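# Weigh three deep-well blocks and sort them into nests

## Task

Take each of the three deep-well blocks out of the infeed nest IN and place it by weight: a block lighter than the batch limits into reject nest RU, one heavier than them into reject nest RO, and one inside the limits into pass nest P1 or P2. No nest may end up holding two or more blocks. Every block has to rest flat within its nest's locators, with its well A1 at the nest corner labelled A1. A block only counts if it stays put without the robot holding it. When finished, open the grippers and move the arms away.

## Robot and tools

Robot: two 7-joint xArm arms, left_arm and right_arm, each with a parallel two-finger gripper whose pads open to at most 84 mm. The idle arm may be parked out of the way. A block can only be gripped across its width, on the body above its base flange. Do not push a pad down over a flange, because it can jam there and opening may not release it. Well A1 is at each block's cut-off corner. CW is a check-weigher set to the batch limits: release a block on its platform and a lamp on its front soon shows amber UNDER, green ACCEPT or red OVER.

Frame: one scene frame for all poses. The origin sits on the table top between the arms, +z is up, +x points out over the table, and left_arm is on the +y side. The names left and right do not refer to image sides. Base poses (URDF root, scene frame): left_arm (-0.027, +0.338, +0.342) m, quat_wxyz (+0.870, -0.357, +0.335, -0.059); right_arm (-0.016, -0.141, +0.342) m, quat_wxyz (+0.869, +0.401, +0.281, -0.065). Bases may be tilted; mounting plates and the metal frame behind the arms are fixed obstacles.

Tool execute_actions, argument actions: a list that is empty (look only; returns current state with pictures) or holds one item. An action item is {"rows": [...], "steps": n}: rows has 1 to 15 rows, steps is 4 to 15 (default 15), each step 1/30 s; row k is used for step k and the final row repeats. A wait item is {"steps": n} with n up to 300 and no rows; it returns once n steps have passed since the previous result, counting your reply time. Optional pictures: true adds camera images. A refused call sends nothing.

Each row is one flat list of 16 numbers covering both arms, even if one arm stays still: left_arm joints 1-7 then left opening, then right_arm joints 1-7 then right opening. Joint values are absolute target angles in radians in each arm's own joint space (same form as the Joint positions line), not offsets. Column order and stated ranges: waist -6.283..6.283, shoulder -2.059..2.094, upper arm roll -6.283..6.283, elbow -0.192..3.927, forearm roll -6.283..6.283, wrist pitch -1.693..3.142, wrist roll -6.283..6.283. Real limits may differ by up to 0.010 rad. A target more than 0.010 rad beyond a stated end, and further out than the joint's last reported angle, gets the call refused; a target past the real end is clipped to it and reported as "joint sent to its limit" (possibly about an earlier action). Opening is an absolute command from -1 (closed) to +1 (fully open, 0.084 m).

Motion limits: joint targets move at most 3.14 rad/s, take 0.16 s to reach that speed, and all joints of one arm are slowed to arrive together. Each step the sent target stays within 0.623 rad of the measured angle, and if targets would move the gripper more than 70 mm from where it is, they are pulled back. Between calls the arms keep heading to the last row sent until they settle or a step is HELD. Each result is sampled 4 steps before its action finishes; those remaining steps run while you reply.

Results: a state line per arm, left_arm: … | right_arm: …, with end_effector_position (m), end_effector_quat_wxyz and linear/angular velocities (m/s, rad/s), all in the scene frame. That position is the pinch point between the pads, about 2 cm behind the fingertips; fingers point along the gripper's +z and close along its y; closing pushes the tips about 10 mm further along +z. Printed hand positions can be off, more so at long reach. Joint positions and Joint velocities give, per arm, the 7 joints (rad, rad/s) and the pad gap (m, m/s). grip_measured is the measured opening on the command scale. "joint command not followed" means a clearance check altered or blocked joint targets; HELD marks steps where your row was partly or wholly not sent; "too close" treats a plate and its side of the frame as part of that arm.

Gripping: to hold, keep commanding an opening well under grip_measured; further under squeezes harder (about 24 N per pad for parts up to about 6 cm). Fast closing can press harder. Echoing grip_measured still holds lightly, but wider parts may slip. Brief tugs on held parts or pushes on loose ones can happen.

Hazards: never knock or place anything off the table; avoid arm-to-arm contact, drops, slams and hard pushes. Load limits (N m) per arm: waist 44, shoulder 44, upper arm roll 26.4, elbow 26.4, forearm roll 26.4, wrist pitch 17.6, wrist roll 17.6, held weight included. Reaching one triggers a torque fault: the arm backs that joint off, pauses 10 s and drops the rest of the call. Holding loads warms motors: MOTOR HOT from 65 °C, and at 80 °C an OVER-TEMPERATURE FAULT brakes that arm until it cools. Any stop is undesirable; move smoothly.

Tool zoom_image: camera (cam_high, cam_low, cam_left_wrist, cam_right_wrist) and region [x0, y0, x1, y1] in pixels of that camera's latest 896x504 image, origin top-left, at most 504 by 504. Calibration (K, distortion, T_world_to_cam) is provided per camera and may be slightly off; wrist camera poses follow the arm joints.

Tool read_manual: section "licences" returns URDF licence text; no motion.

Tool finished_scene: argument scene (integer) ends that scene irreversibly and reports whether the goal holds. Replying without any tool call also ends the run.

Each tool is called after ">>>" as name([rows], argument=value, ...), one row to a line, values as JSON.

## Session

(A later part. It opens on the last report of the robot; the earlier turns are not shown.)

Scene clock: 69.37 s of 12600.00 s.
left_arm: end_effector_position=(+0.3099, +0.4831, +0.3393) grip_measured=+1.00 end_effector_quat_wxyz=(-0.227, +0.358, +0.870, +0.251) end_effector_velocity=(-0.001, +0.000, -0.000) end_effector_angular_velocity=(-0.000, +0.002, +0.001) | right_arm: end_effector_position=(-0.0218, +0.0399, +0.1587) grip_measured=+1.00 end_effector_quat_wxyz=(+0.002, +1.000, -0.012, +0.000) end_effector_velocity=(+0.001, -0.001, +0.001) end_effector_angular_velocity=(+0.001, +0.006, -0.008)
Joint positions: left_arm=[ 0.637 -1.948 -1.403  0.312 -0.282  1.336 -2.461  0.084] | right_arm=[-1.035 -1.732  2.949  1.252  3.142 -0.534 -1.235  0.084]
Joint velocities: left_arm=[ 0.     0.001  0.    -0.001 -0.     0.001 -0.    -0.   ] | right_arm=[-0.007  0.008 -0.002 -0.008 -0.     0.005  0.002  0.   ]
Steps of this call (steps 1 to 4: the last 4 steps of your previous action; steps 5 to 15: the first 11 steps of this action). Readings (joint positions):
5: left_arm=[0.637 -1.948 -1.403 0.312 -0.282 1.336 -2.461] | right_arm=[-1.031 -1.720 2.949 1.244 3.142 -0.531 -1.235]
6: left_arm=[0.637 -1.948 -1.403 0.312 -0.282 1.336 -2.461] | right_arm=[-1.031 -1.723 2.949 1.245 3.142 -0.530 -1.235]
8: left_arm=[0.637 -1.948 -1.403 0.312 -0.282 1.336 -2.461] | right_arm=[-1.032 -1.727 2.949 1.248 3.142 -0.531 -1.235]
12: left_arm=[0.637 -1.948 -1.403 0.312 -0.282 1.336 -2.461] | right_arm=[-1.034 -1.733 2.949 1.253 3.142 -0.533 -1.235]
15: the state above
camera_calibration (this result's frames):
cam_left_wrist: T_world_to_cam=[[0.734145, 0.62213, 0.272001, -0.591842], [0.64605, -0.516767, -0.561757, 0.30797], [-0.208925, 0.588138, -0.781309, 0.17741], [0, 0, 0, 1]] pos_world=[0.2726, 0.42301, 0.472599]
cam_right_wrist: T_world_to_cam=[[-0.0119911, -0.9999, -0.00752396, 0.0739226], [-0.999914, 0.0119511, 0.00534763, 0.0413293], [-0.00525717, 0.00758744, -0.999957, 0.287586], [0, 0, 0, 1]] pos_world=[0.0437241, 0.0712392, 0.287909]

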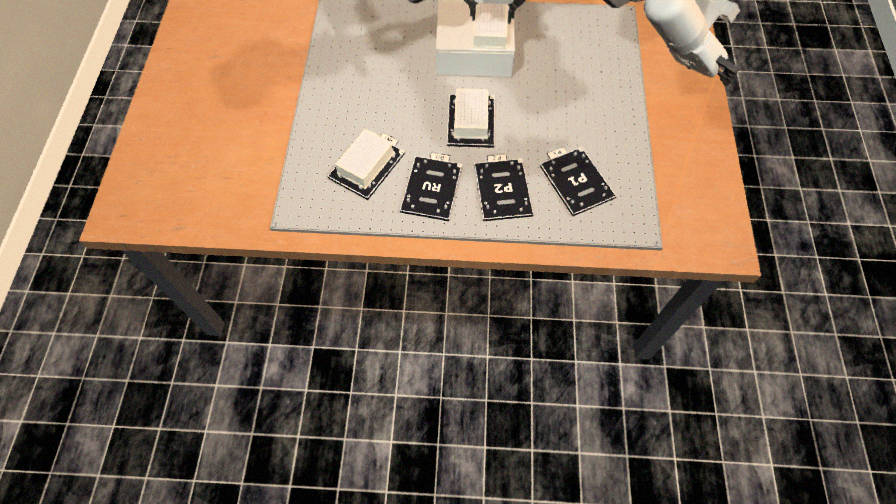

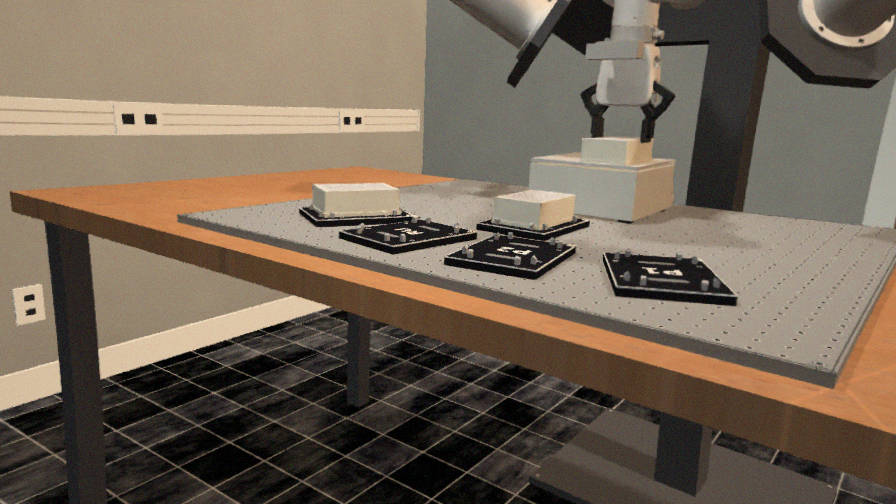

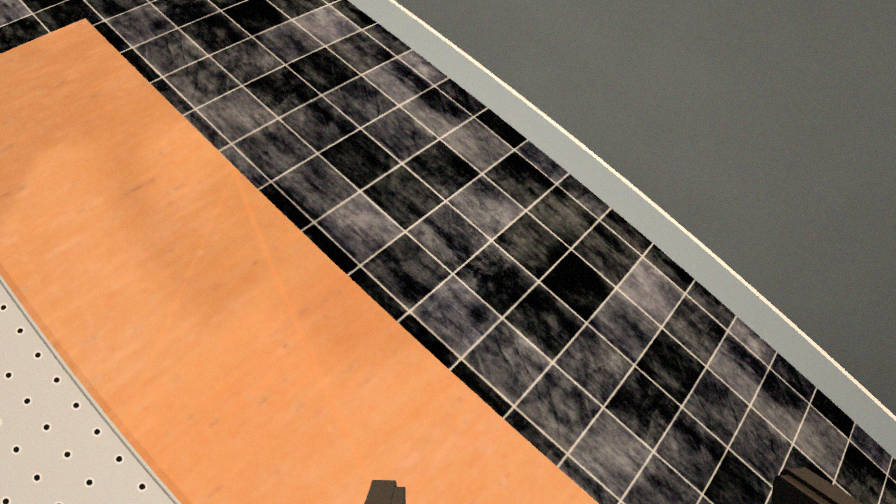

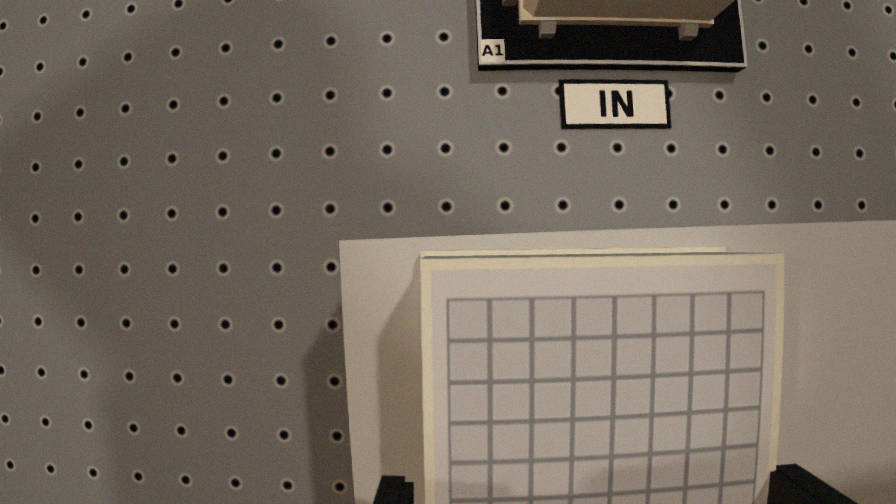

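>>> execute_actions([
  {"rows":[[0.637,-1.948,-1.403,0.312,-0.282,1.336,-2.461,1,-1.026,-1.699,2.9505,1.235,3.1416,-0.546,-1.235,1],[0.637,-1.948,-1.403,0.312,-0.282,1.336,-2.461,1,-1.026,-1.699,2.9505,1.235,3.1416,-0.546,-1.235,1],[0.637,-1.948,-1.403,0.312,-0.282,1.336,-2.461,1,-1.026,-1.699,2.9505,1.235,3.1416,-0.546,-1.235,1],[0.637,-1.948,-1.403,0.312,-0.282,1.336,-2.461,1,-1.026,-1.699,2.9505,1.235,3.1416,-0.546,-1.235,1],[0.637,-1.948,-1.403,0.312,-0.282,1.336,-2.461,1,-1.026,-1.699,2.9505,1.235,3.1416,-0.546,-1.235,1],[0.637,-1.948,-1.403,0.312,-0.282,1.336,-2.461,1,-1.025,-1.693,2.9507,1.223,3.1416,-0.540,-1.235,1]],"steps":15},
])

>>> execute_actions([
  {"rows":[[0.637,-1.948,-1.403,0.312,-0.282,1.336,-2.461,1,-1.030,-1.717,2.9497,1.2305,3.1416,-0.523,-1.235,1],[0.637,-1.948,-1.403,0.312,-0.282,1.336,-2.461,1,-1.030,-1.717,2.9497,1.2305,3.1416,-0.523,-1.235,1],[0.637,-1.948,-1.403,0.312,-0.282,1.336,-2.461,1,-1.030,-1.717,2.9497,1.2305,3.1416,-0.523,-1.235,1],[0.637,-1.948,-1.403,0.312,-0.282,1.336,-2.461,1,-1.030,-1.717,2.9497,1.2305,3.1416,-0.523,-1.235,1],[0.637,-1.948,-1.403,0.312,-0.282,1.336,-2.461,1,-1.035,-1.741,2.9487,1.238,3.1416,-0.506,-1.235,1]],"steps":15},
], pictures=true)

Scene clock: 71.30 s of 12600.00 s.
left_arm: end_effector_position=(+0.3099, +0.4831, +0.3393) grip_measured=+1.00 end_effector_quat_wxyz=(-0.227, +0.358, +0.870, +0.251) end_effector_velocity=(-0.001, +0.001, -0.000) end_effector_angular_velocity=(+0.001, +0.004, +0.002) | right_arm: end_effector_position=(-0.0204, +0.0344, +0.1680) grip_measured=+1.00 end_effector_quat_wxyz=(+0.002, +1.000, -0.011, +0.001) end_effector_velocity=(-0.004, +0.014, +0.012) end_effector_angular_velocity=(+0.033, +0.008, -0.000)
Joint positions: left_arm=[ 0.637 -1.948 -1.403  0.312 -0.282  1.336 -2.461  0.084] | right_arm=[-1.026 -1.697  2.951  1.22   3.141 -0.538 -1.235  0.084]
Joint velocities: left_arm=[ 0.     0.001 -0.001 -0.001  0.     0.002  0.    -0.   ] | right_arm=[ 0.007  0.021 -0.001  0.019  0.001 -0.007 -0.001  0.   ]
Steps of this call (steps 1 to 4: the last 4 steps of your previous action; steps 5 to 15: the robot went on to your last target; steps 16 to 47: nothing new was sent; steps 48 to 58: the first 11 steps of this action). Readings (joint positions):
48: left_arm=[0.637 -1.948 -1.403 0.312 -0.282 1.336 -2.461] | right_arm=[-1.036 -1.730 2.949 1.250 3.142 -0.533 -1.235]
49: left_arm=[0.637 -1.948 -1.403 0.312 -0.282 1.336 -2.461] | right_arm=[-1.035 -1.724 2.949 1.246 3.142 -0.536 -1.235]
51: left_arm=[0.637 -1.948 -1.403 0.312 -0.282 1.336 -2.461] | right_arm=[-1.030 -1.707 2.950 1.232 3.141 -0.541 -1.235]
55: left_arm=[0.637 -1.948 -1.403 0.312 -0.282 1.336 -2.461] | right_arm=[-1.027 -1.700 2.950 1.221 3.141 -0.538 -1.235]
58: the state above

Scene clock: 71.80 s of 12600.00 s.
left_arm: end_effector_position=(+0.3099, +0.4831, +0.3393) grip_measured=+1.00 end_effector_quat_wxyz=(-0.227, +0.358, +0.870, +0.251) end_effector_velocity=(-0.001, +0.000, -0.000) end_effector_angular_velocity=(+0.000, +0.002, +0.001) | right_arm: end_effector_position=(-0.0207, +0.0362, +0.1502) grip_measured=+1.00 end_effector_quat_wxyz=(+0.001, +1.000, -0.011, +0.000) end_effector_velocity=(-0.004, +0.013, +0.007) end_effector_angular_velocity=(+0.031, +0.010, +0.000)
Joint positions: left_arm=[ 0.637 -1.948 -1.403  0.312 -0.282  1.336 -2.461  0.084] | right_arm=[-1.035 -1.742  2.949  1.237  3.142 -0.506 -1.235  0.084]
Joint velocities: left_arm=[ 0.     0.001 -0.    -0.     0.     0.002 -0.    -0.   ] | right_arm=[0.003 0.013 0.001 0.016 0.    0.004 0.    0.   ]
Steps of this call (steps 1 to 4: the last 4 steps of your previous action; steps 5 to 15: the first 11 steps of this action). Readings (joint positions):
5: left_arm=[0.637 -1.948 -1.403 0.312 -0.282 1.336 -2.461] | right_arm=[-1.026 -1.695 2.951 1.223 3.142 -0.539 -1.235]
6: left_arm=[0.637 -1.948 -1.403 0.312 -0.282 1.336 -2.461] | right_arm=[-1.027 -1.700 2.950 1.226 3.142 -0.534 -1.235]
8: left_arm=[0.637 -1.948 -1.403 0.312 -0.282 1.336 -2.461] | right_arm=[-1.030 -1.714 2.950 1.229 3.142 -0.525 -1.235]
12: left_arm=[0.637 -1.948 -1.403 0.312 -0.282 1.336 -2.461] | right_arm=[-1.035 -1.739 2.949 1.236 3.142 -0.509 -1.235]
15: the state above
camera_calibration (this result's frames):
cam_left_wrist: T_world_to_cam=[[0.734145, 0.62213, 0.272001, -0.591842], [0.64605, -0.516767, -0.561757, 0.30797], [-0.208925, 0.588138, -0.781309, 0.177411], [0, 0, 0, 1]] pos_world=[0.2726, 0.42301, 0.472599]
cam_right_wrist: T_world_to_cam=[[-0.0107806, -0.999886, -0.0105914, 0.0705713], [-0.99993, 0.0107273, 0.0050697, 0.0426524], [-0.0049555, 0.0106453, -0.999931, 0.279056], [0, 0, 0, 1]] pos_world=[0.044793, 0.0671351, 0.279568]

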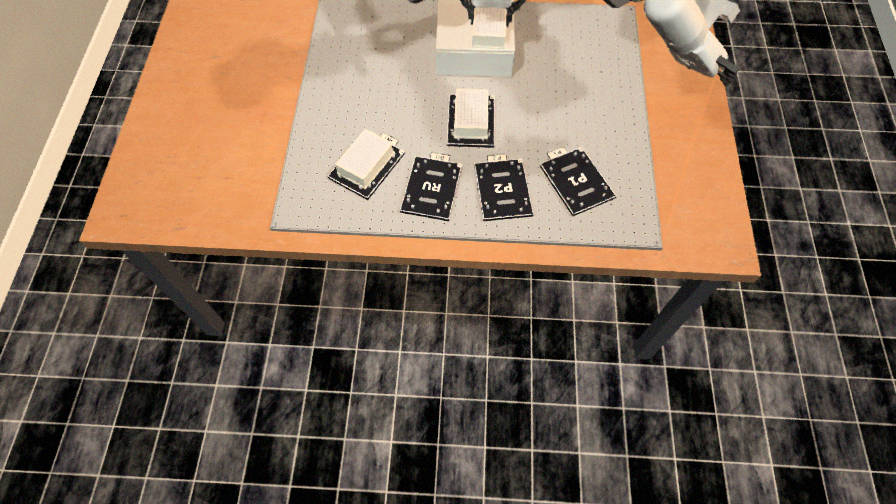

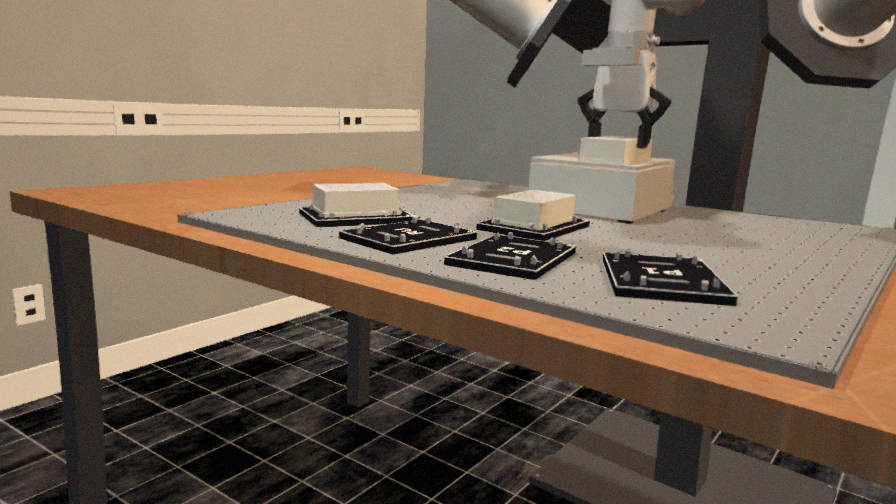

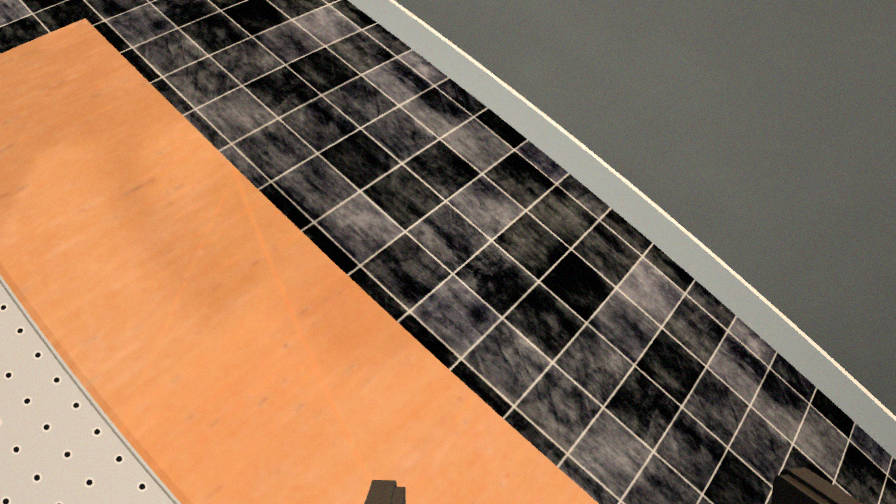

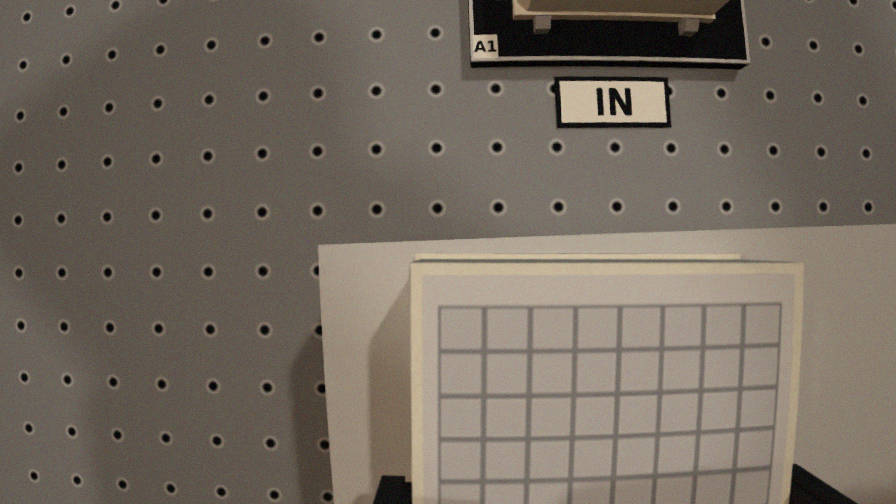

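>>> execute_actions([
  {"rows":[[0.637,-1.948,-1.403,0.312,-0.282,1.336,-2.461,1,-1.039,-1.762,2.948,1.245,3.1416,-0.492,-1.235,1],[0.637,-1.948,-1.403,0.312,-0.282,1.336,-2.461,1,-1.039,-1.762,2.948,1.245,3.1416,-0.492,-1.235,1],[0.637,-1.948,-1.403,0.312,-0.282,1.336,-2.461,1,-1.039,-1.762,2.948,1.245,3.1416,-0.492,-1.235,1],[0.637,-1.948,-1.403,0.312,-0.282,1.336,-2.461,1,-1.043,-1.782,2.947,1.251,3.1416,-0.478,-1.235,1]],"steps":12},
])

>>> execute_actions([
  {"rows":[[0.637,-1.948,-1.403,0.312,-0.282,1.336,-2.461,1,-1.043,-1.782,2.947,1.251,3.1416,-0.478,-1.235,0.5]],"steps":12},
])

>>> execute_actions([
  {"rows":[[0.637,-1.948,-1.403,0.312,-0.282,1.336,-2.461,1,-1.035,-1.741,2.9487,1.238,3.1416,-0.506,-1.235,0.5],[0.637,-1.948,-1.403,0.312,-0.282,1.336,-2.461,1,-1.035,-1.741,2.9487,1.238,3.1416,-0.506,-1.235,0.5],[0.637,-1.948,-1.403,0.312,-0.282,1.336,-2.461,1,-1.035,-1.741,2.9487,1.238,3.1416,-0.506,-1.235,0.5],[0.637,-1.948,-1.403,0.312,-0.282,1.336,-2.461,1,-1.02,-1.66,2.9515,1.212,3.1416,-0.563,-1.235,0.5]],"steps":12},
])

>>> execute_actions([
  {"rows":[[0.637,-1.948,-1.403,0.312,-0.282,1.336,-2.461,1,-1.305,-1.453,2.455,1.055,3.1416,-0.47,-1.8625,0.5]],"steps":15},
])

>>> execute_actions([
  {"rows":[[0.637,-1.948,-1.403,0.312,-0.282,1.336,-2.461,1,-1.70,-1.27,2.06,1.30,3.1416,-0.51,-2.295,0.5]],"steps":15},
])

>>> execute_actions([
  {"rows":[[0.637,-1.948,-1.403,0.312,-0.282,1.336,-2.461,1,-1.80,-1.3307,2.0839,1.3477,3.1416,-0.458,-2.295,0.5]],"steps":12},
])

>>> execute_actions([
  {"rows":[[0.637,-1.948,-1.403,0.312,-0.282,1.336,-2.461,1,-1.842,-1.3545,2.093,1.372,3.1416,-0.435,-2.295,0.5],[0.637,-1.948,-1.403,0.312,-0.282,1.336,-2.461,1,-1.842,-1.3545,2.093,1.372,3.1416,-0.435,-2.295,0.5],[0.637,-1.948,-1.403,0.312,-0.282,1.336,-2.461,1,-1.842,-1.3545,2.093,1.372,3.1416,-0.435,-2.295,0.5],[0.637,-1.948,-1.403,0.312,-0.282,1.336,-2.461,1,-1.8844,-1.3782,2.1019,1.398,3.1416,-0.413,-2.295,0.5]],"steps":15},
], pictures=true)

Scene clock: 72.73 s of 12600.00 s.
left_arm: end_effector_position=(+0.3099, +0.4831, +0.3393) grip_measured=+1.00 end_effector_quat_wxyz=(-0.227, +0.358, +0.870, +0.251) end_effector_velocity=(-0.000, -0.000, +0.000) end_effector_angular_velocity=(-0.000, +0.000, +0.000) | right_arm: end_effector_position=(-0.0204, +0.0355, +0.1338) grip_measured=+1.00 end_effector_quat_wxyz=(+0.001, +1.000, -0.011, +0.001) end_effector_velocity=(+0.001, -0.004, -0.015) end_effector_angular_velocity=(-0.007, -0.002, +0.001)
Joint positions: left_arm=[ 0.637 -1.948 -1.403  0.312 -0.282  1.336 -2.461  0.084] | right_arm=[-1.043 -1.782  2.947  1.25   3.142 -0.479 -1.235  0.084]
Joint velocities: left_arm=[-0.    -0.     0.     0.    -0.     0.001  0.     0.   ] | right_arm=[-0.007 -0.035 -0.     0.004 -0.001  0.024  0.001  0.   ]
Steps of this call (steps 1 to 4: the last 4 steps of your previous action; steps 5 to 15: the robot went on to your last target; steps 16 to 20: nothing new was sent; steps 21 to 28: the first 8 steps of this action). Readings (joint positions):
21: left_arm=[0.637 -1.948 -1.403 0.312 -0.282 1.336 -2.461] | right_arm=[-1.035 -1.742 2.949 1.238 3.142 -0.505 -1.235]
22: left_arm=[0.637 -1.948 -1.403 0.312 -0.282 1.336 -2.461] | right_arm=[-1.036 -1.747 2.948 1.241 3.142 -0.501 -1.235]
24: left_arm=[0.637 -1.948 -1.403 0.312 -0.282 1.336 -2.461] | right_arm=[-1.039 -1.760 2.948 1.244 3.142 -0.493 -1.235]
28: the state above

Scene clock: 73.13 s of 12600.00 s.
left_arm: end_effector_position=(+0.3099, +0.4831, +0.3393) grip_measured=+1.00 end_effector_quat_wxyz=(-0.227, +0.358, +0.870, +0.251) end_effector_velocity=(-0.000, +0.000, -0.000) end_effector_angular_velocity=(+0.000, -0.000, +0.000) | right_arm: end_effector_position=(-0.0207, +0.0367, +0.1343) grip_measured=+0.96 end_effector_quat_wxyz=(+0.000, +1.000, -0.011, +0.000) end_effector_velocity=(-0.000, +0.000, -0.000) end_effector_angular_velocity=(+0.000, +0.000, -0.001)
Joint positions: left_arm=[ 0.637 -1.948 -1.403  0.312 -0.282  1.336 -2.461  0.084] | right_arm=[-1.043 -1.782  2.947  1.251  3.142 -0.478 -1.235  0.083]
Joint velocities: left_arm=[-0.    -0.    -0.    -0.001 -0.    -0.001  0.    -0.   ] | right_arm=[ 0.    -0.     0.     0.    -0.     0.     0.001  0.   ]
Steps of this call (steps 1 to 4: the last 4 steps of your previous action; steps 5 to 12: the first 8 steps of this action). Readings (joint positions):
5: left_arm=[0.637 -1.948 -1.403 0.312 -0.282 1.336 -2.461] | right_arm=[-1.043 -1.782 2.947 1.251 3.142 -0.478 -1.235]
6: left_arm=[0.637 -1.948 -1.403 0.312 -0.282 1.336 -2.461] | right_arm=[-1.043 -1.782 2.947 1.251 3.142 -0.478 -1.235]
8: left_arm=[0.637 -1.948 -1.403 0.312 -0.282 1.336 -2.461] | right_arm=[-1.043 -1.782 2.947 1.251 3.142 -0.478 -1.235]
12: the state above

Scene clock: 73.53 s of 12600.00 s.
left_arm: end_effector_position=(+0.3099, +0.4831, +0.3393) grip_measured=+1.00 end_effector_quat_wxyz=(-0.227, +0.358, +0.870, +0.251) end_effector_velocity=(-0.000, -0.000, -0.000) end_effector_angular_velocity=(+0.000, +0.001, +0.000) | right_arm: end_effector_position=(-0.0213, +0.0373, +0.1807) grip_measured=+0.96 end_effector_quat_wxyz=(-0.002, +1.000, -0.011, -0.001) end_effector_velocity=(-0.022, +0.073, +0.167) end_effector_angular_velocity=(+0.205, +0.063, -0.004)
Joint positions: left_arm=[ 0.637 -1.948 -1.403  0.312 -0.282  1.336 -2.461  0.084] | right_arm=[-1.021 -1.666  2.951  1.217  3.142 -0.556 -1.235  0.083]
Joint velocities: left_arm=[-0.     0.    -0.     0.    -0.     0.001  0.    -0.   ] | right_arm=[ 0.073  0.375  0.003  0.016 -0.001 -0.183  0.001 -0.   ]
Steps of this call (steps 1 to 4: the last 4 steps of your previous action; steps 5 to 12: the first 8 steps of this action). Readings (joint positions):
5: left_arm=[0.637 -1.948 -1.403 0.312 -0.282 1.336 -2.461] | right_arm=[-1.043 -1.781 2.947 1.251 3.142 -0.479 -1.235]
6: left_arm=[0.637 -1.948 -1.403 0.312 -0.282 1.336 -2.461] | right_arm=[-1.042 -1.774 2.947 1.247 3.142 -0.485 -1.235]
8: left_arm=[0.637 -1.948 -1.403 0.312 -0.282 1.336 -2.461] | right_arm=[-1.036 -1.749 2.948 1.239 3.142 -0.501 -1.235]
12: the state above

Scene clock: 74.03 s of 12600.00 s.
left_arm: end_effector_position=(+0.3099, +0.4831, +0.3393) grip_measured=+1.00 end_effector_quat_wxyz=(-0.227, +0.358, +0.870, +0.251) end_effector_velocity=(+0.000, -0.000, +0.000) end_effector_angular_velocity=(+0.000, -0.002, -0.001) | right_arm: end_effector_position=(+0.1324, +0.0355, +0.1849) grip_measured=+0.96 end_effector_quat_wxyz=(-0.011, +1.000, -0.002, +0.002) end_effector_velocity=(+0.514, -0.149, -0.038) end_effector_angular_velocity=(-0.068, -0.011, -0.001)
Joint positions: left_arm=[ 0.637 -1.948 -1.403  0.312 -0.282  1.336 -2.461  0.084] | right_arm=[-1.211 -1.523  2.62   1.109  3.141 -0.5   -1.651  0.083]
Joint velocities: left_arm=[-0.    -0.001 -0.     0.     0.    -0.001  0.    -0.   ] | right_arm=[-0.646  0.477 -1.14  -0.357 -0.001  0.199 -1.415  0.   ]
Steps of this call (steps 1 to 4: the last 4 steps of your previous action; steps 5 to 15: the first 11 steps of this action). Readings (joint positions):
5: left_arm=[0.637 -1.948 -1.403 0.312 -0.282 1.336 -2.461] | right_arm=[-1.021 -1.660 2.951 1.211 3.142 -0.562 -1.236]
6: left_arm=[0.637 -1.948 -1.403 0.312 -0.282 1.336 -2.461] | right_arm=[-1.025 -1.658 2.946 1.208 3.142 -0.559 -1.247]
8: left_arm=[0.637 -1.948 -1.403 0.312 -0.282 1.336 -2.461] | right_arm=[-1.056 -1.637 2.898 1.191 3.143 -0.547 -1.319]
12: left_arm=[0.637 -1.948 -1.403 0.312 -0.282 1.336 -2.461] | right_arm=[-1.146 -1.570 2.733 1.145 3.141 -0.520 -1.509]
15: the state above

Scene clock: 74.53 s of 12600.00 s.
left_arm: end_effector_position=(+0.3099, +0.4831, +0.3393) grip_measured=+1.00 end_effector_quat_wxyz=(-0.227, +0.358, +0.870, +0.251) end_effector_velocity=(+0.000, -0.000, +0.000) end_effector_angular_velocity=(-0.001, -0.001, -0.000) | right_arm: end_effector_position=(+0.3639, -0.0348, +0.1580) grip_measured=+0.96 end_effector_quat_wxyz=(-0.019, +0.998, -0.066, -0.003) end_effector_velocity=(+0.481, -0.319, -0.111) end_effector_angular_velocity=(-0.125, -0.069, -0.404)
Joint positions: left_arm=[ 0.637 -1.948 -1.403  0.312 -0.282  1.336 -2.461  0.084] | right_arm=[-1.596 -1.318  2.165  1.238  3.142 -0.5   -2.179  0.083]
Joint velocities: left_arm=[ 0.    -0.     0.001  0.    -0.    -0.001  0.     0.   ] | right_arm=[-0.855  0.398 -0.873  0.507 -0.003 -0.078 -0.932 -0.   ]
Steps of this call (steps 1 to 4: the last 4 steps of your previous action; steps 5 to 15: the first 11 steps of this action). Readings (joint positions):
5: left_arm=[0.637 -1.948 -1.403 0.312 -0.282 1.336 -2.461] | right_arm=[-1.302 -1.457 2.459 1.058 3.140 -0.473 -1.846]
6: left_arm=[0.637 -1.948 -1.403 0.312 -0.282 1.336 -2.461] | right_arm=[-1.316 -1.450 2.444 1.060 3.141 -0.475 -1.869]
8: left_arm=[0.637 -1.948 -1.403 0.312 -0.282 1.336 -2.461] | right_arm=[-1.377 -1.422 2.393 1.102 3.143 -0.481 -1.942]
12: left_arm=[0.637 -1.948 -1.403 0.312 -0.282 1.336 -2.461] | right_arm=[-1.507 -1.359 2.255 1.185 3.142 -0.492 -2.082]
15: the state above

Scene clock: 74.93 s of 12600.00 s.
left_arm: end_effector_position=(+0.3099, +0.4831, +0.3393) grip_measured=+1.00 end_effector_quat_wxyz=(-0.227, +0.358, +0.870, +0.251) end_effector_velocity=(-0.000, +0.000, -0.000) end_effector_angular_velocity=(-0.001, +0.002, +0.000) | right_arm: end_effector_position=(+0.4122, -0.0855, +0.0980) grip_measured=+0.96 end_effector_quat_wxyz=(+0.003, +0.996, -0.085, -0.005) end_effector_velocity=(+0.059, +0.010, +0.021) end_effector_angular_velocity=(+0.050, -0.107, -0.038)
Joint positions: left_arm=[ 0.637 -1.948 -1.403  0.312 -0.282  1.336 -2.461  0.084] | right_arm=[-1.802 -1.335  2.088  1.342  3.142 -0.459 -2.295  0.083]
Joint velocities: left_arm=[-0.     0.001  0.    -0.001 -0.     0.    -0.     0.   ] | right_arm=[ 0.017  0.034 -0.052  0.07  -0.008  0.013 -0.003  0.   ]
Steps of this call (steps 1 to 4: the last 4 steps of your previous action; steps 5 to 12: the first 8 steps of this action). Readings (joint positions):
5: left_arm=[0.637 -1.948 -1.403 0.312 -0.282 1.336 -2.461] | right_arm=[-1.701 -1.270 2.055 1.296 3.140 -0.509 -2.288]
6: left_arm=[0.637 -1.948 -1.403 0.312 -0.282 1.336 -2.461] | right_arm=[-1.711 -1.274 2.057 1.303 3.140 -0.503 -2.291]
8: left_arm=[0.637 -1.948 -1.403 0.312 -0.282 1.336 -2.461] | right_arm=[-1.760 -1.308 2.079 1.334 3.142 -0.475 -2.294]
12: the state above

Scene clock: 75.43 s of 12600.00 s.
left_arm: end_effector_position=(+0.3099, +0.4831, +0.3393) grip_measured=+1.00 end_effector_quat_wxyz=(-0.227, +0.358, +0.870, +0.251) end_effector_velocity=(-0.001, +0.000, -0.000) end_effector_angular_velocity=(+0.001, +0.002, +0.000) | right_arm: end_effector_position=(+0.4170, -0.0851, +0.0648) grip_measured=+0.96 end_effector_quat_wxyz=(+0.001, +0.996, -0.087, -0.001) end_effector_velocity=(+0.028, +0.029, +0.021) end_effector_angular_velocity=(+0.059, -0.062, +0.006)
Joint positions: left_arm=[ 0.637 -1.948 -1.403  0.312 -0.282  1.336 -2.461  0.084] | right_arm=[-1.885 -1.379  2.102  1.397  3.142 -0.413 -2.295  0.083]
Joint velocities: left_arm=[ 0.    -0.    -0.001 -0.    -0.     0.001  0.     0.   ] | right_arm=[ 0.033  0.019  0.003  0.042 -0.     0.005  0.    -0.   ]
Steps of this call (steps 1 to 4: the last 4 steps of your previous action; steps 5 to 15: the first 11 steps of this action). Readings (joint positions):
5: left_arm=[0.637 -1.948 -1.403 0.312 -0.282 1.336 -2.461] | right_arm=[-1.798 -1.331 2.085 1.349 3.142 -0.458 -2.295]
6: left_arm=[0.637 -1.948 -1.403 0.312 -0.282 1.336 -2.461] | right_arm=[-1.806 -1.335 2.087 1.355 3.142 -0.453 -2.295]
8: left_arm=[0.637 -1.948 -1.403 0.312 -0.282 1.336 -2.461] | right_arm=[-1.833 -1.350 2.092 1.370 3.142 -0.438 -2.295]
12: left_arm=[0.637 -1.948 -1.403 0.312 -0.282 1.336 -2.461] | right_arm=[-1.884 -1.378 2.101 1.393 3.142 -0.415 -2.295]
15: the state above
camera_calibration (this result's frames):
cam_left_wrist: T_world_to_cam=[[0.734145, 0.62213, 0.272002, -0.591843], [0.64605, -0.516767, -0.561757, 0.30797], [-0.208925, 0.588138, -0.781309, 0.17741], [0, 0, 0, 1]] pos_world=[0.2726, 0.42301, 0.472599]
cam_right_wrist: T_world_to_cam=[[-0.162749, -0.986616, -0.0100372, 0.0176007], [-0.986654, 0.162684, 0.00695743, 0.489295], [-0.00523142, 0.0110355, -0.999925, 0.197232], [0, 0, 0, 1]] pos_world=[0.486661, -0.0644122, 0.193989]

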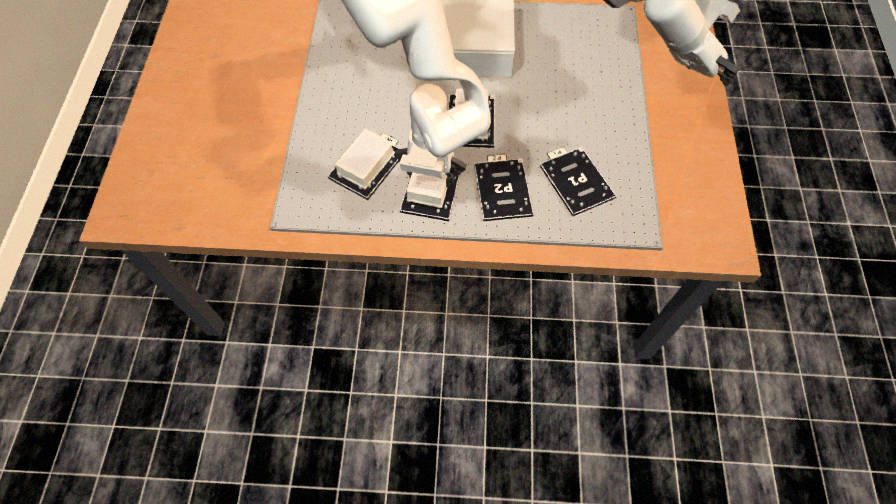

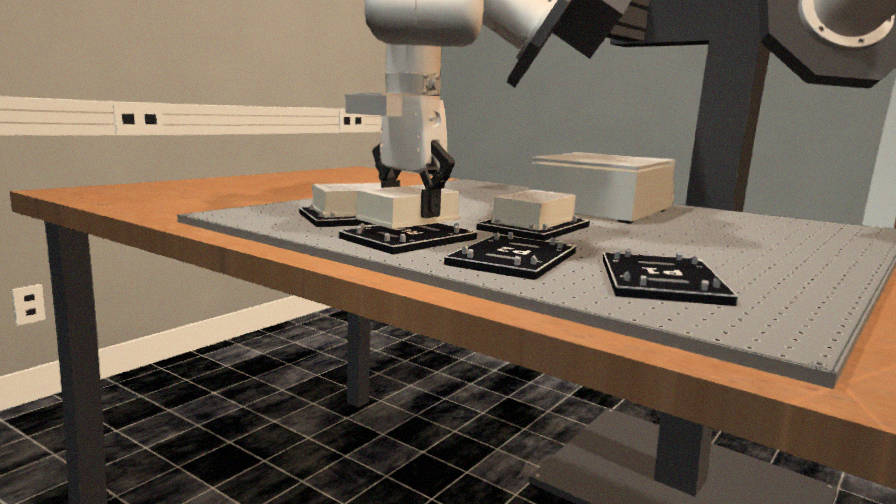

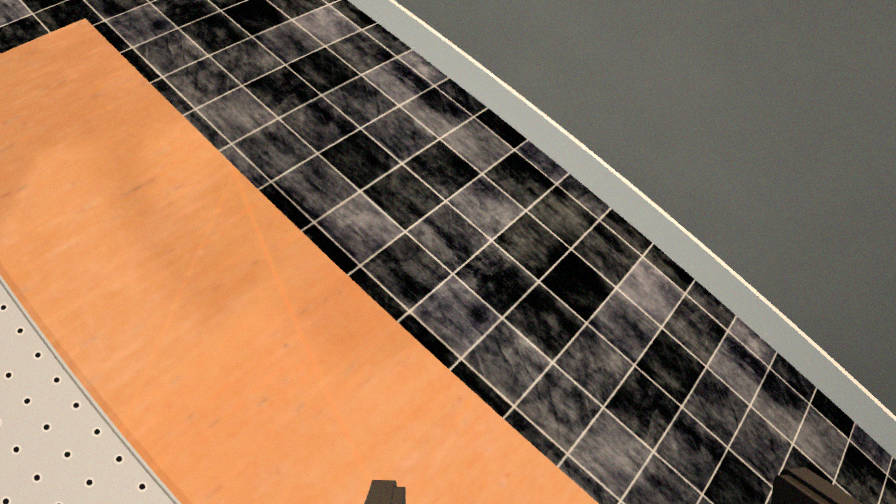

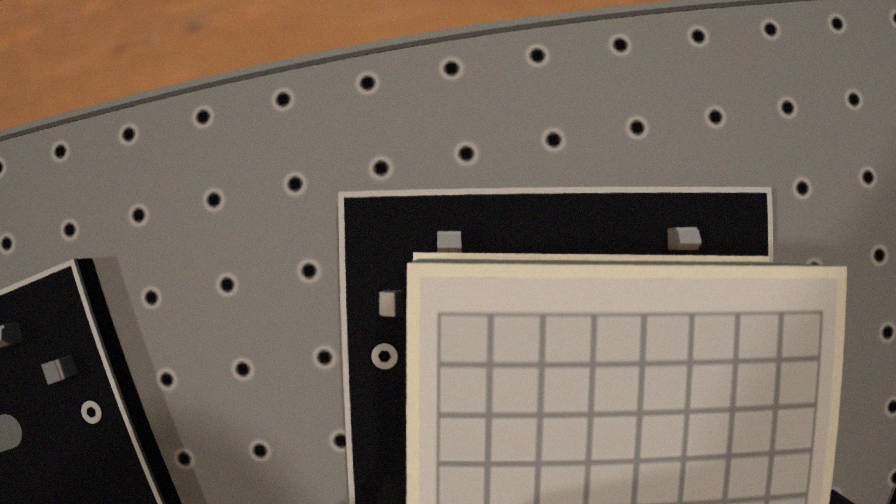

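>>> execute_actions([
  {"rows":[[0.637,-1.948,-1.403,0.312,-0.282,1.336,-2.461,1,-1.8876,-1.3814,2.1034,1.408,3.1416,-0.4186,-2.3135,0.5],[0.637,-1.948,-1.403,0.312,-0.282,1.336,-2.461,1,-1.8876,-1.3814,2.1034,1.408,3.1416,-0.4186,-2.3135,0.5],[0.637,-1.948,-1.403,0.312,-0.282,1.336,-2.461,1,-1.8876,-1.3814,2.1034,1.408,3.1416,-0.4186,-2.3135,0.5],[0.637,-1.948,-1.403,0.312,-0.282,1.336,-2.461,1,-1.8876,-1.3814,2.1034,1.408,3.1416,-0.4186,-2.3135,0.5],[0.637,-1.948,-1.403,0.312,-0.282,1.336,-2.461,1,-1.9046,-1.391,2.1066,1.419,3.1416,-0.410,-2.3135,0.5]],"steps":15},
])

>>> execute_actions(actions=[])

Scene clock: 76.63 s of 12600.00 s.
left_arm: end_effector_position=(+0.3099, +0.4831, +0.3393) grip_measured=+1.00 end_effector_quat_wxyz=(-0.227, +0.358, +0.870, +0.251) end_effector_velocity=(-0.001, +0.000, -0.000) end_effector_angular_velocity=(+0.000, +0.001, +0.001) | right_arm: end_effector_position=(+0.4182, -0.0834, +0.0576) grip_measured=+0.96 end_effector_quat_wxyz=(+0.001, +0.997, -0.078, -0.001) end_effector_velocity=(+0.009, +0.005, +0.004) end_effector_angular_velocity=(+0.013, -0.018, -0.001)
Joint positions: left_arm=[ 0.637 -1.948 -1.403  0.312 -0.282  1.336 -2.461  0.084] | right_arm=[-1.905 -1.391  2.106  1.418  3.142 -0.41  -2.313  0.083]
Joint velocities: left_arm=[ 0.     0.     0.    -0.001  0.     0.001 -0.    -0.   ] | right_arm=[ 0.006  0.005 -0.003  0.013 -0.001  0.002 -0.    -0.   ]
Steps of this call (steps 1 to 4: the last 4 steps of your previous action; steps 5 to 15: the robot went on to your last target; steps 16 to 25: nothing new was sent; steps 26 to 36: the first 11 steps of this action). Readings (joint positions):
26: left_arm=[0.637 -1.948 -1.403 0.312 -0.282 1.336 -2.461] | right_arm=[-1.885 -1.378 2.102 1.398 3.142 -0.413 -2.296]
27: left_arm=[0.637 -1.948 -1.403 0.312 -0.282 1.336 -2.461] | right_arm=[-1.886 -1.379 2.102 1.401 3.142 -0.415 -2.302]
29: left_arm=[0.637 -1.948 -1.403 0.312 -0.282 1.336 -2.461] | right_arm=[-1.887 -1.381 2.103 1.407 3.142 -0.418 -2.311]
33: left_arm=[0.637 -1.948 -1.403 0.312 -0.282 1.336 -2.461] | right_arm=[-1.902 -1.390 2.106 1.418 3.142 -0.411 -2.313]
36: the state above

Scene clock: 76.77 s of 12600.00 s.
left_arm: end_effector_position=(+0.3099, +0.4831, +0.3393) grip_measured=+1.00 end_effector_quat_wxyz=(-0.227, +0.358, +0.870, +0.251) end_effector_velocity=(-0.000, +0.000, -0.000) end_effector_angular_velocity=(+0.000, +0.000, +0.001) | right_arm: end_effector_position=(+0.4190, -0.0824, +0.0583) grip_measured=+0.96 end_effector_quat_wxyz=(-0.000, +0.997, -0.077, +0.000) end_effector_velocity=(+0.001, +0.001, +0.001) end_effector_angular_velocity=(+0.003, -0.002, +0.000)
Joint positions: left_arm=[ 0.637 -1.948 -1.403  0.312 -0.282  1.336 -2.461  0.084] | right_arm=[-1.904 -1.391  2.107  1.419  3.142 -0.41  -2.313  0.083]
Joint velocities: left_arm=[ 0. -0.  0. -0.  0.  0.  0.  0.] | right_arm=[ 0.002  0.001  0.     0.001  0.001  0.    -0.001 -0.   ]
Kept back: nothing.
Steps of this call (steps 1 to 4: the last 4 steps of your previous action). Readings (joint positions):
1: left_arm=[0.637 -1.948 -1.403 0.312 -0.282 1.336 -2.461] | right_arm=[-1.905 -1.391 2.106 1.418 3.142 -0.410 -2.313]
2: left_arm=[0.637 -1.948 -1.403 0.312 -0.282 1.336 -2.461] | right_arm=[-1.905 -1.391 2.106 1.419 3.142 -0.410 -2.313]
4: the state above
camera_calibration (this result's frames):
cam_left_wrist: T_world_to_cam=[[0.734145, 0.62213, 0.272002, -0.591842], [0.64605, -0.516767, -0.561757, 0.30797], [-0.208925, 0.588138, -0.781309, 0.17741], [0, 0, 0, 1]] pos_world=[0.2726, 0.42301, 0.472599]
cam_right_wrist: T_world_to_cam=[[-0.14301, -0.98964, -0.0127037, 0.0121822], [-0.989715, 0.142953, 0.00530128, 0.490691], [-0.00343032, 0.0133312, -0.999905, 0.190196], [0, 0, 0, 1]] pos_world=[0.488039, -0.0606255, 0.187731]

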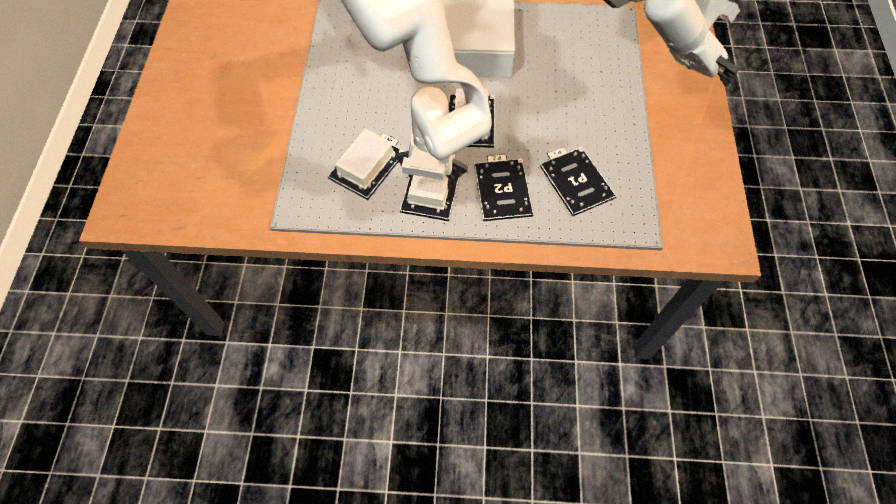

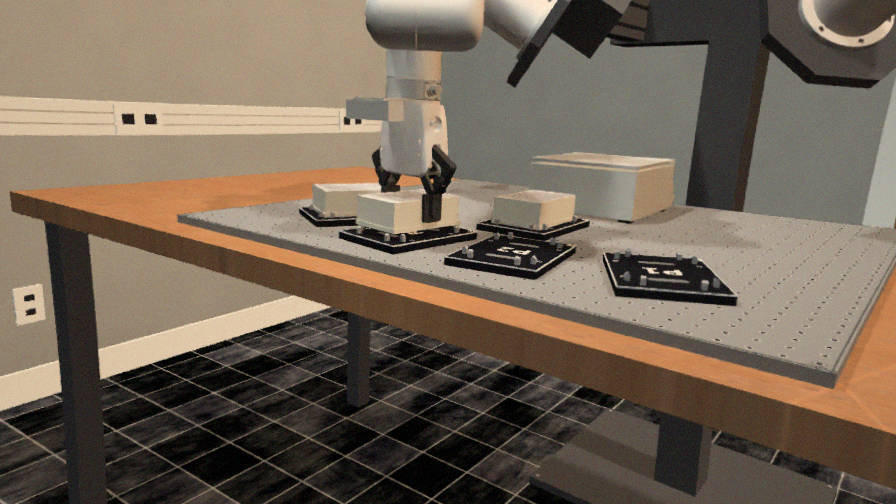

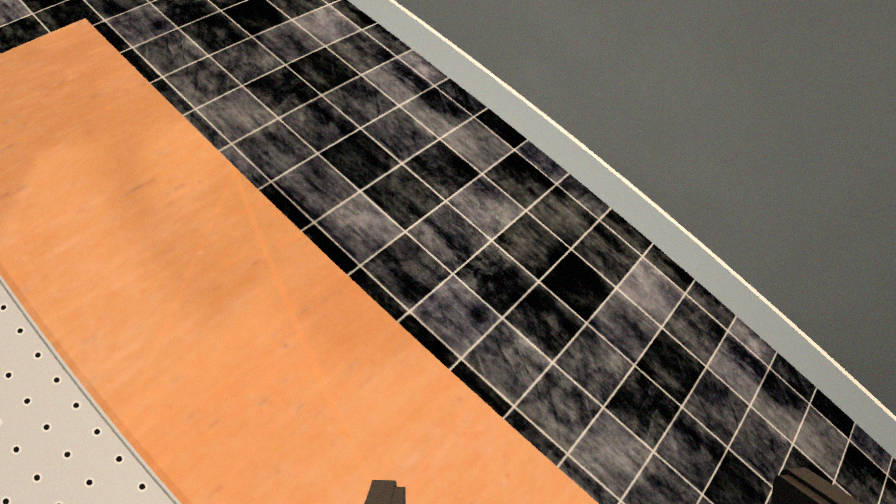

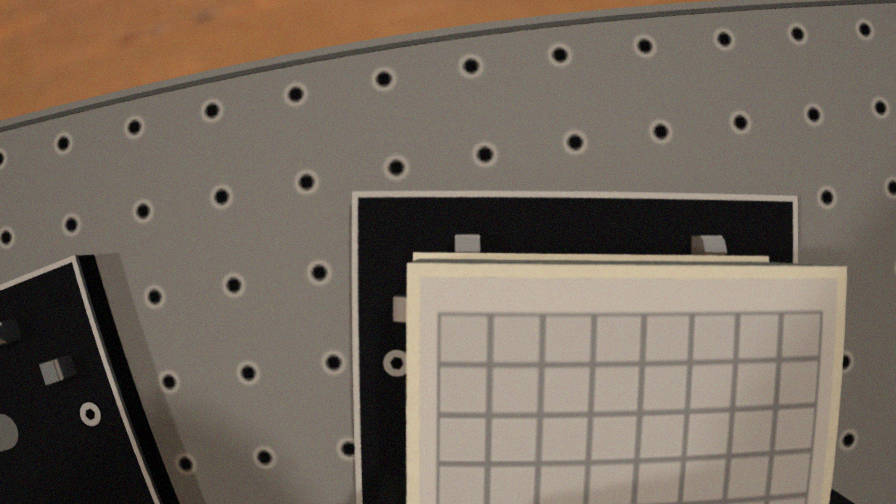

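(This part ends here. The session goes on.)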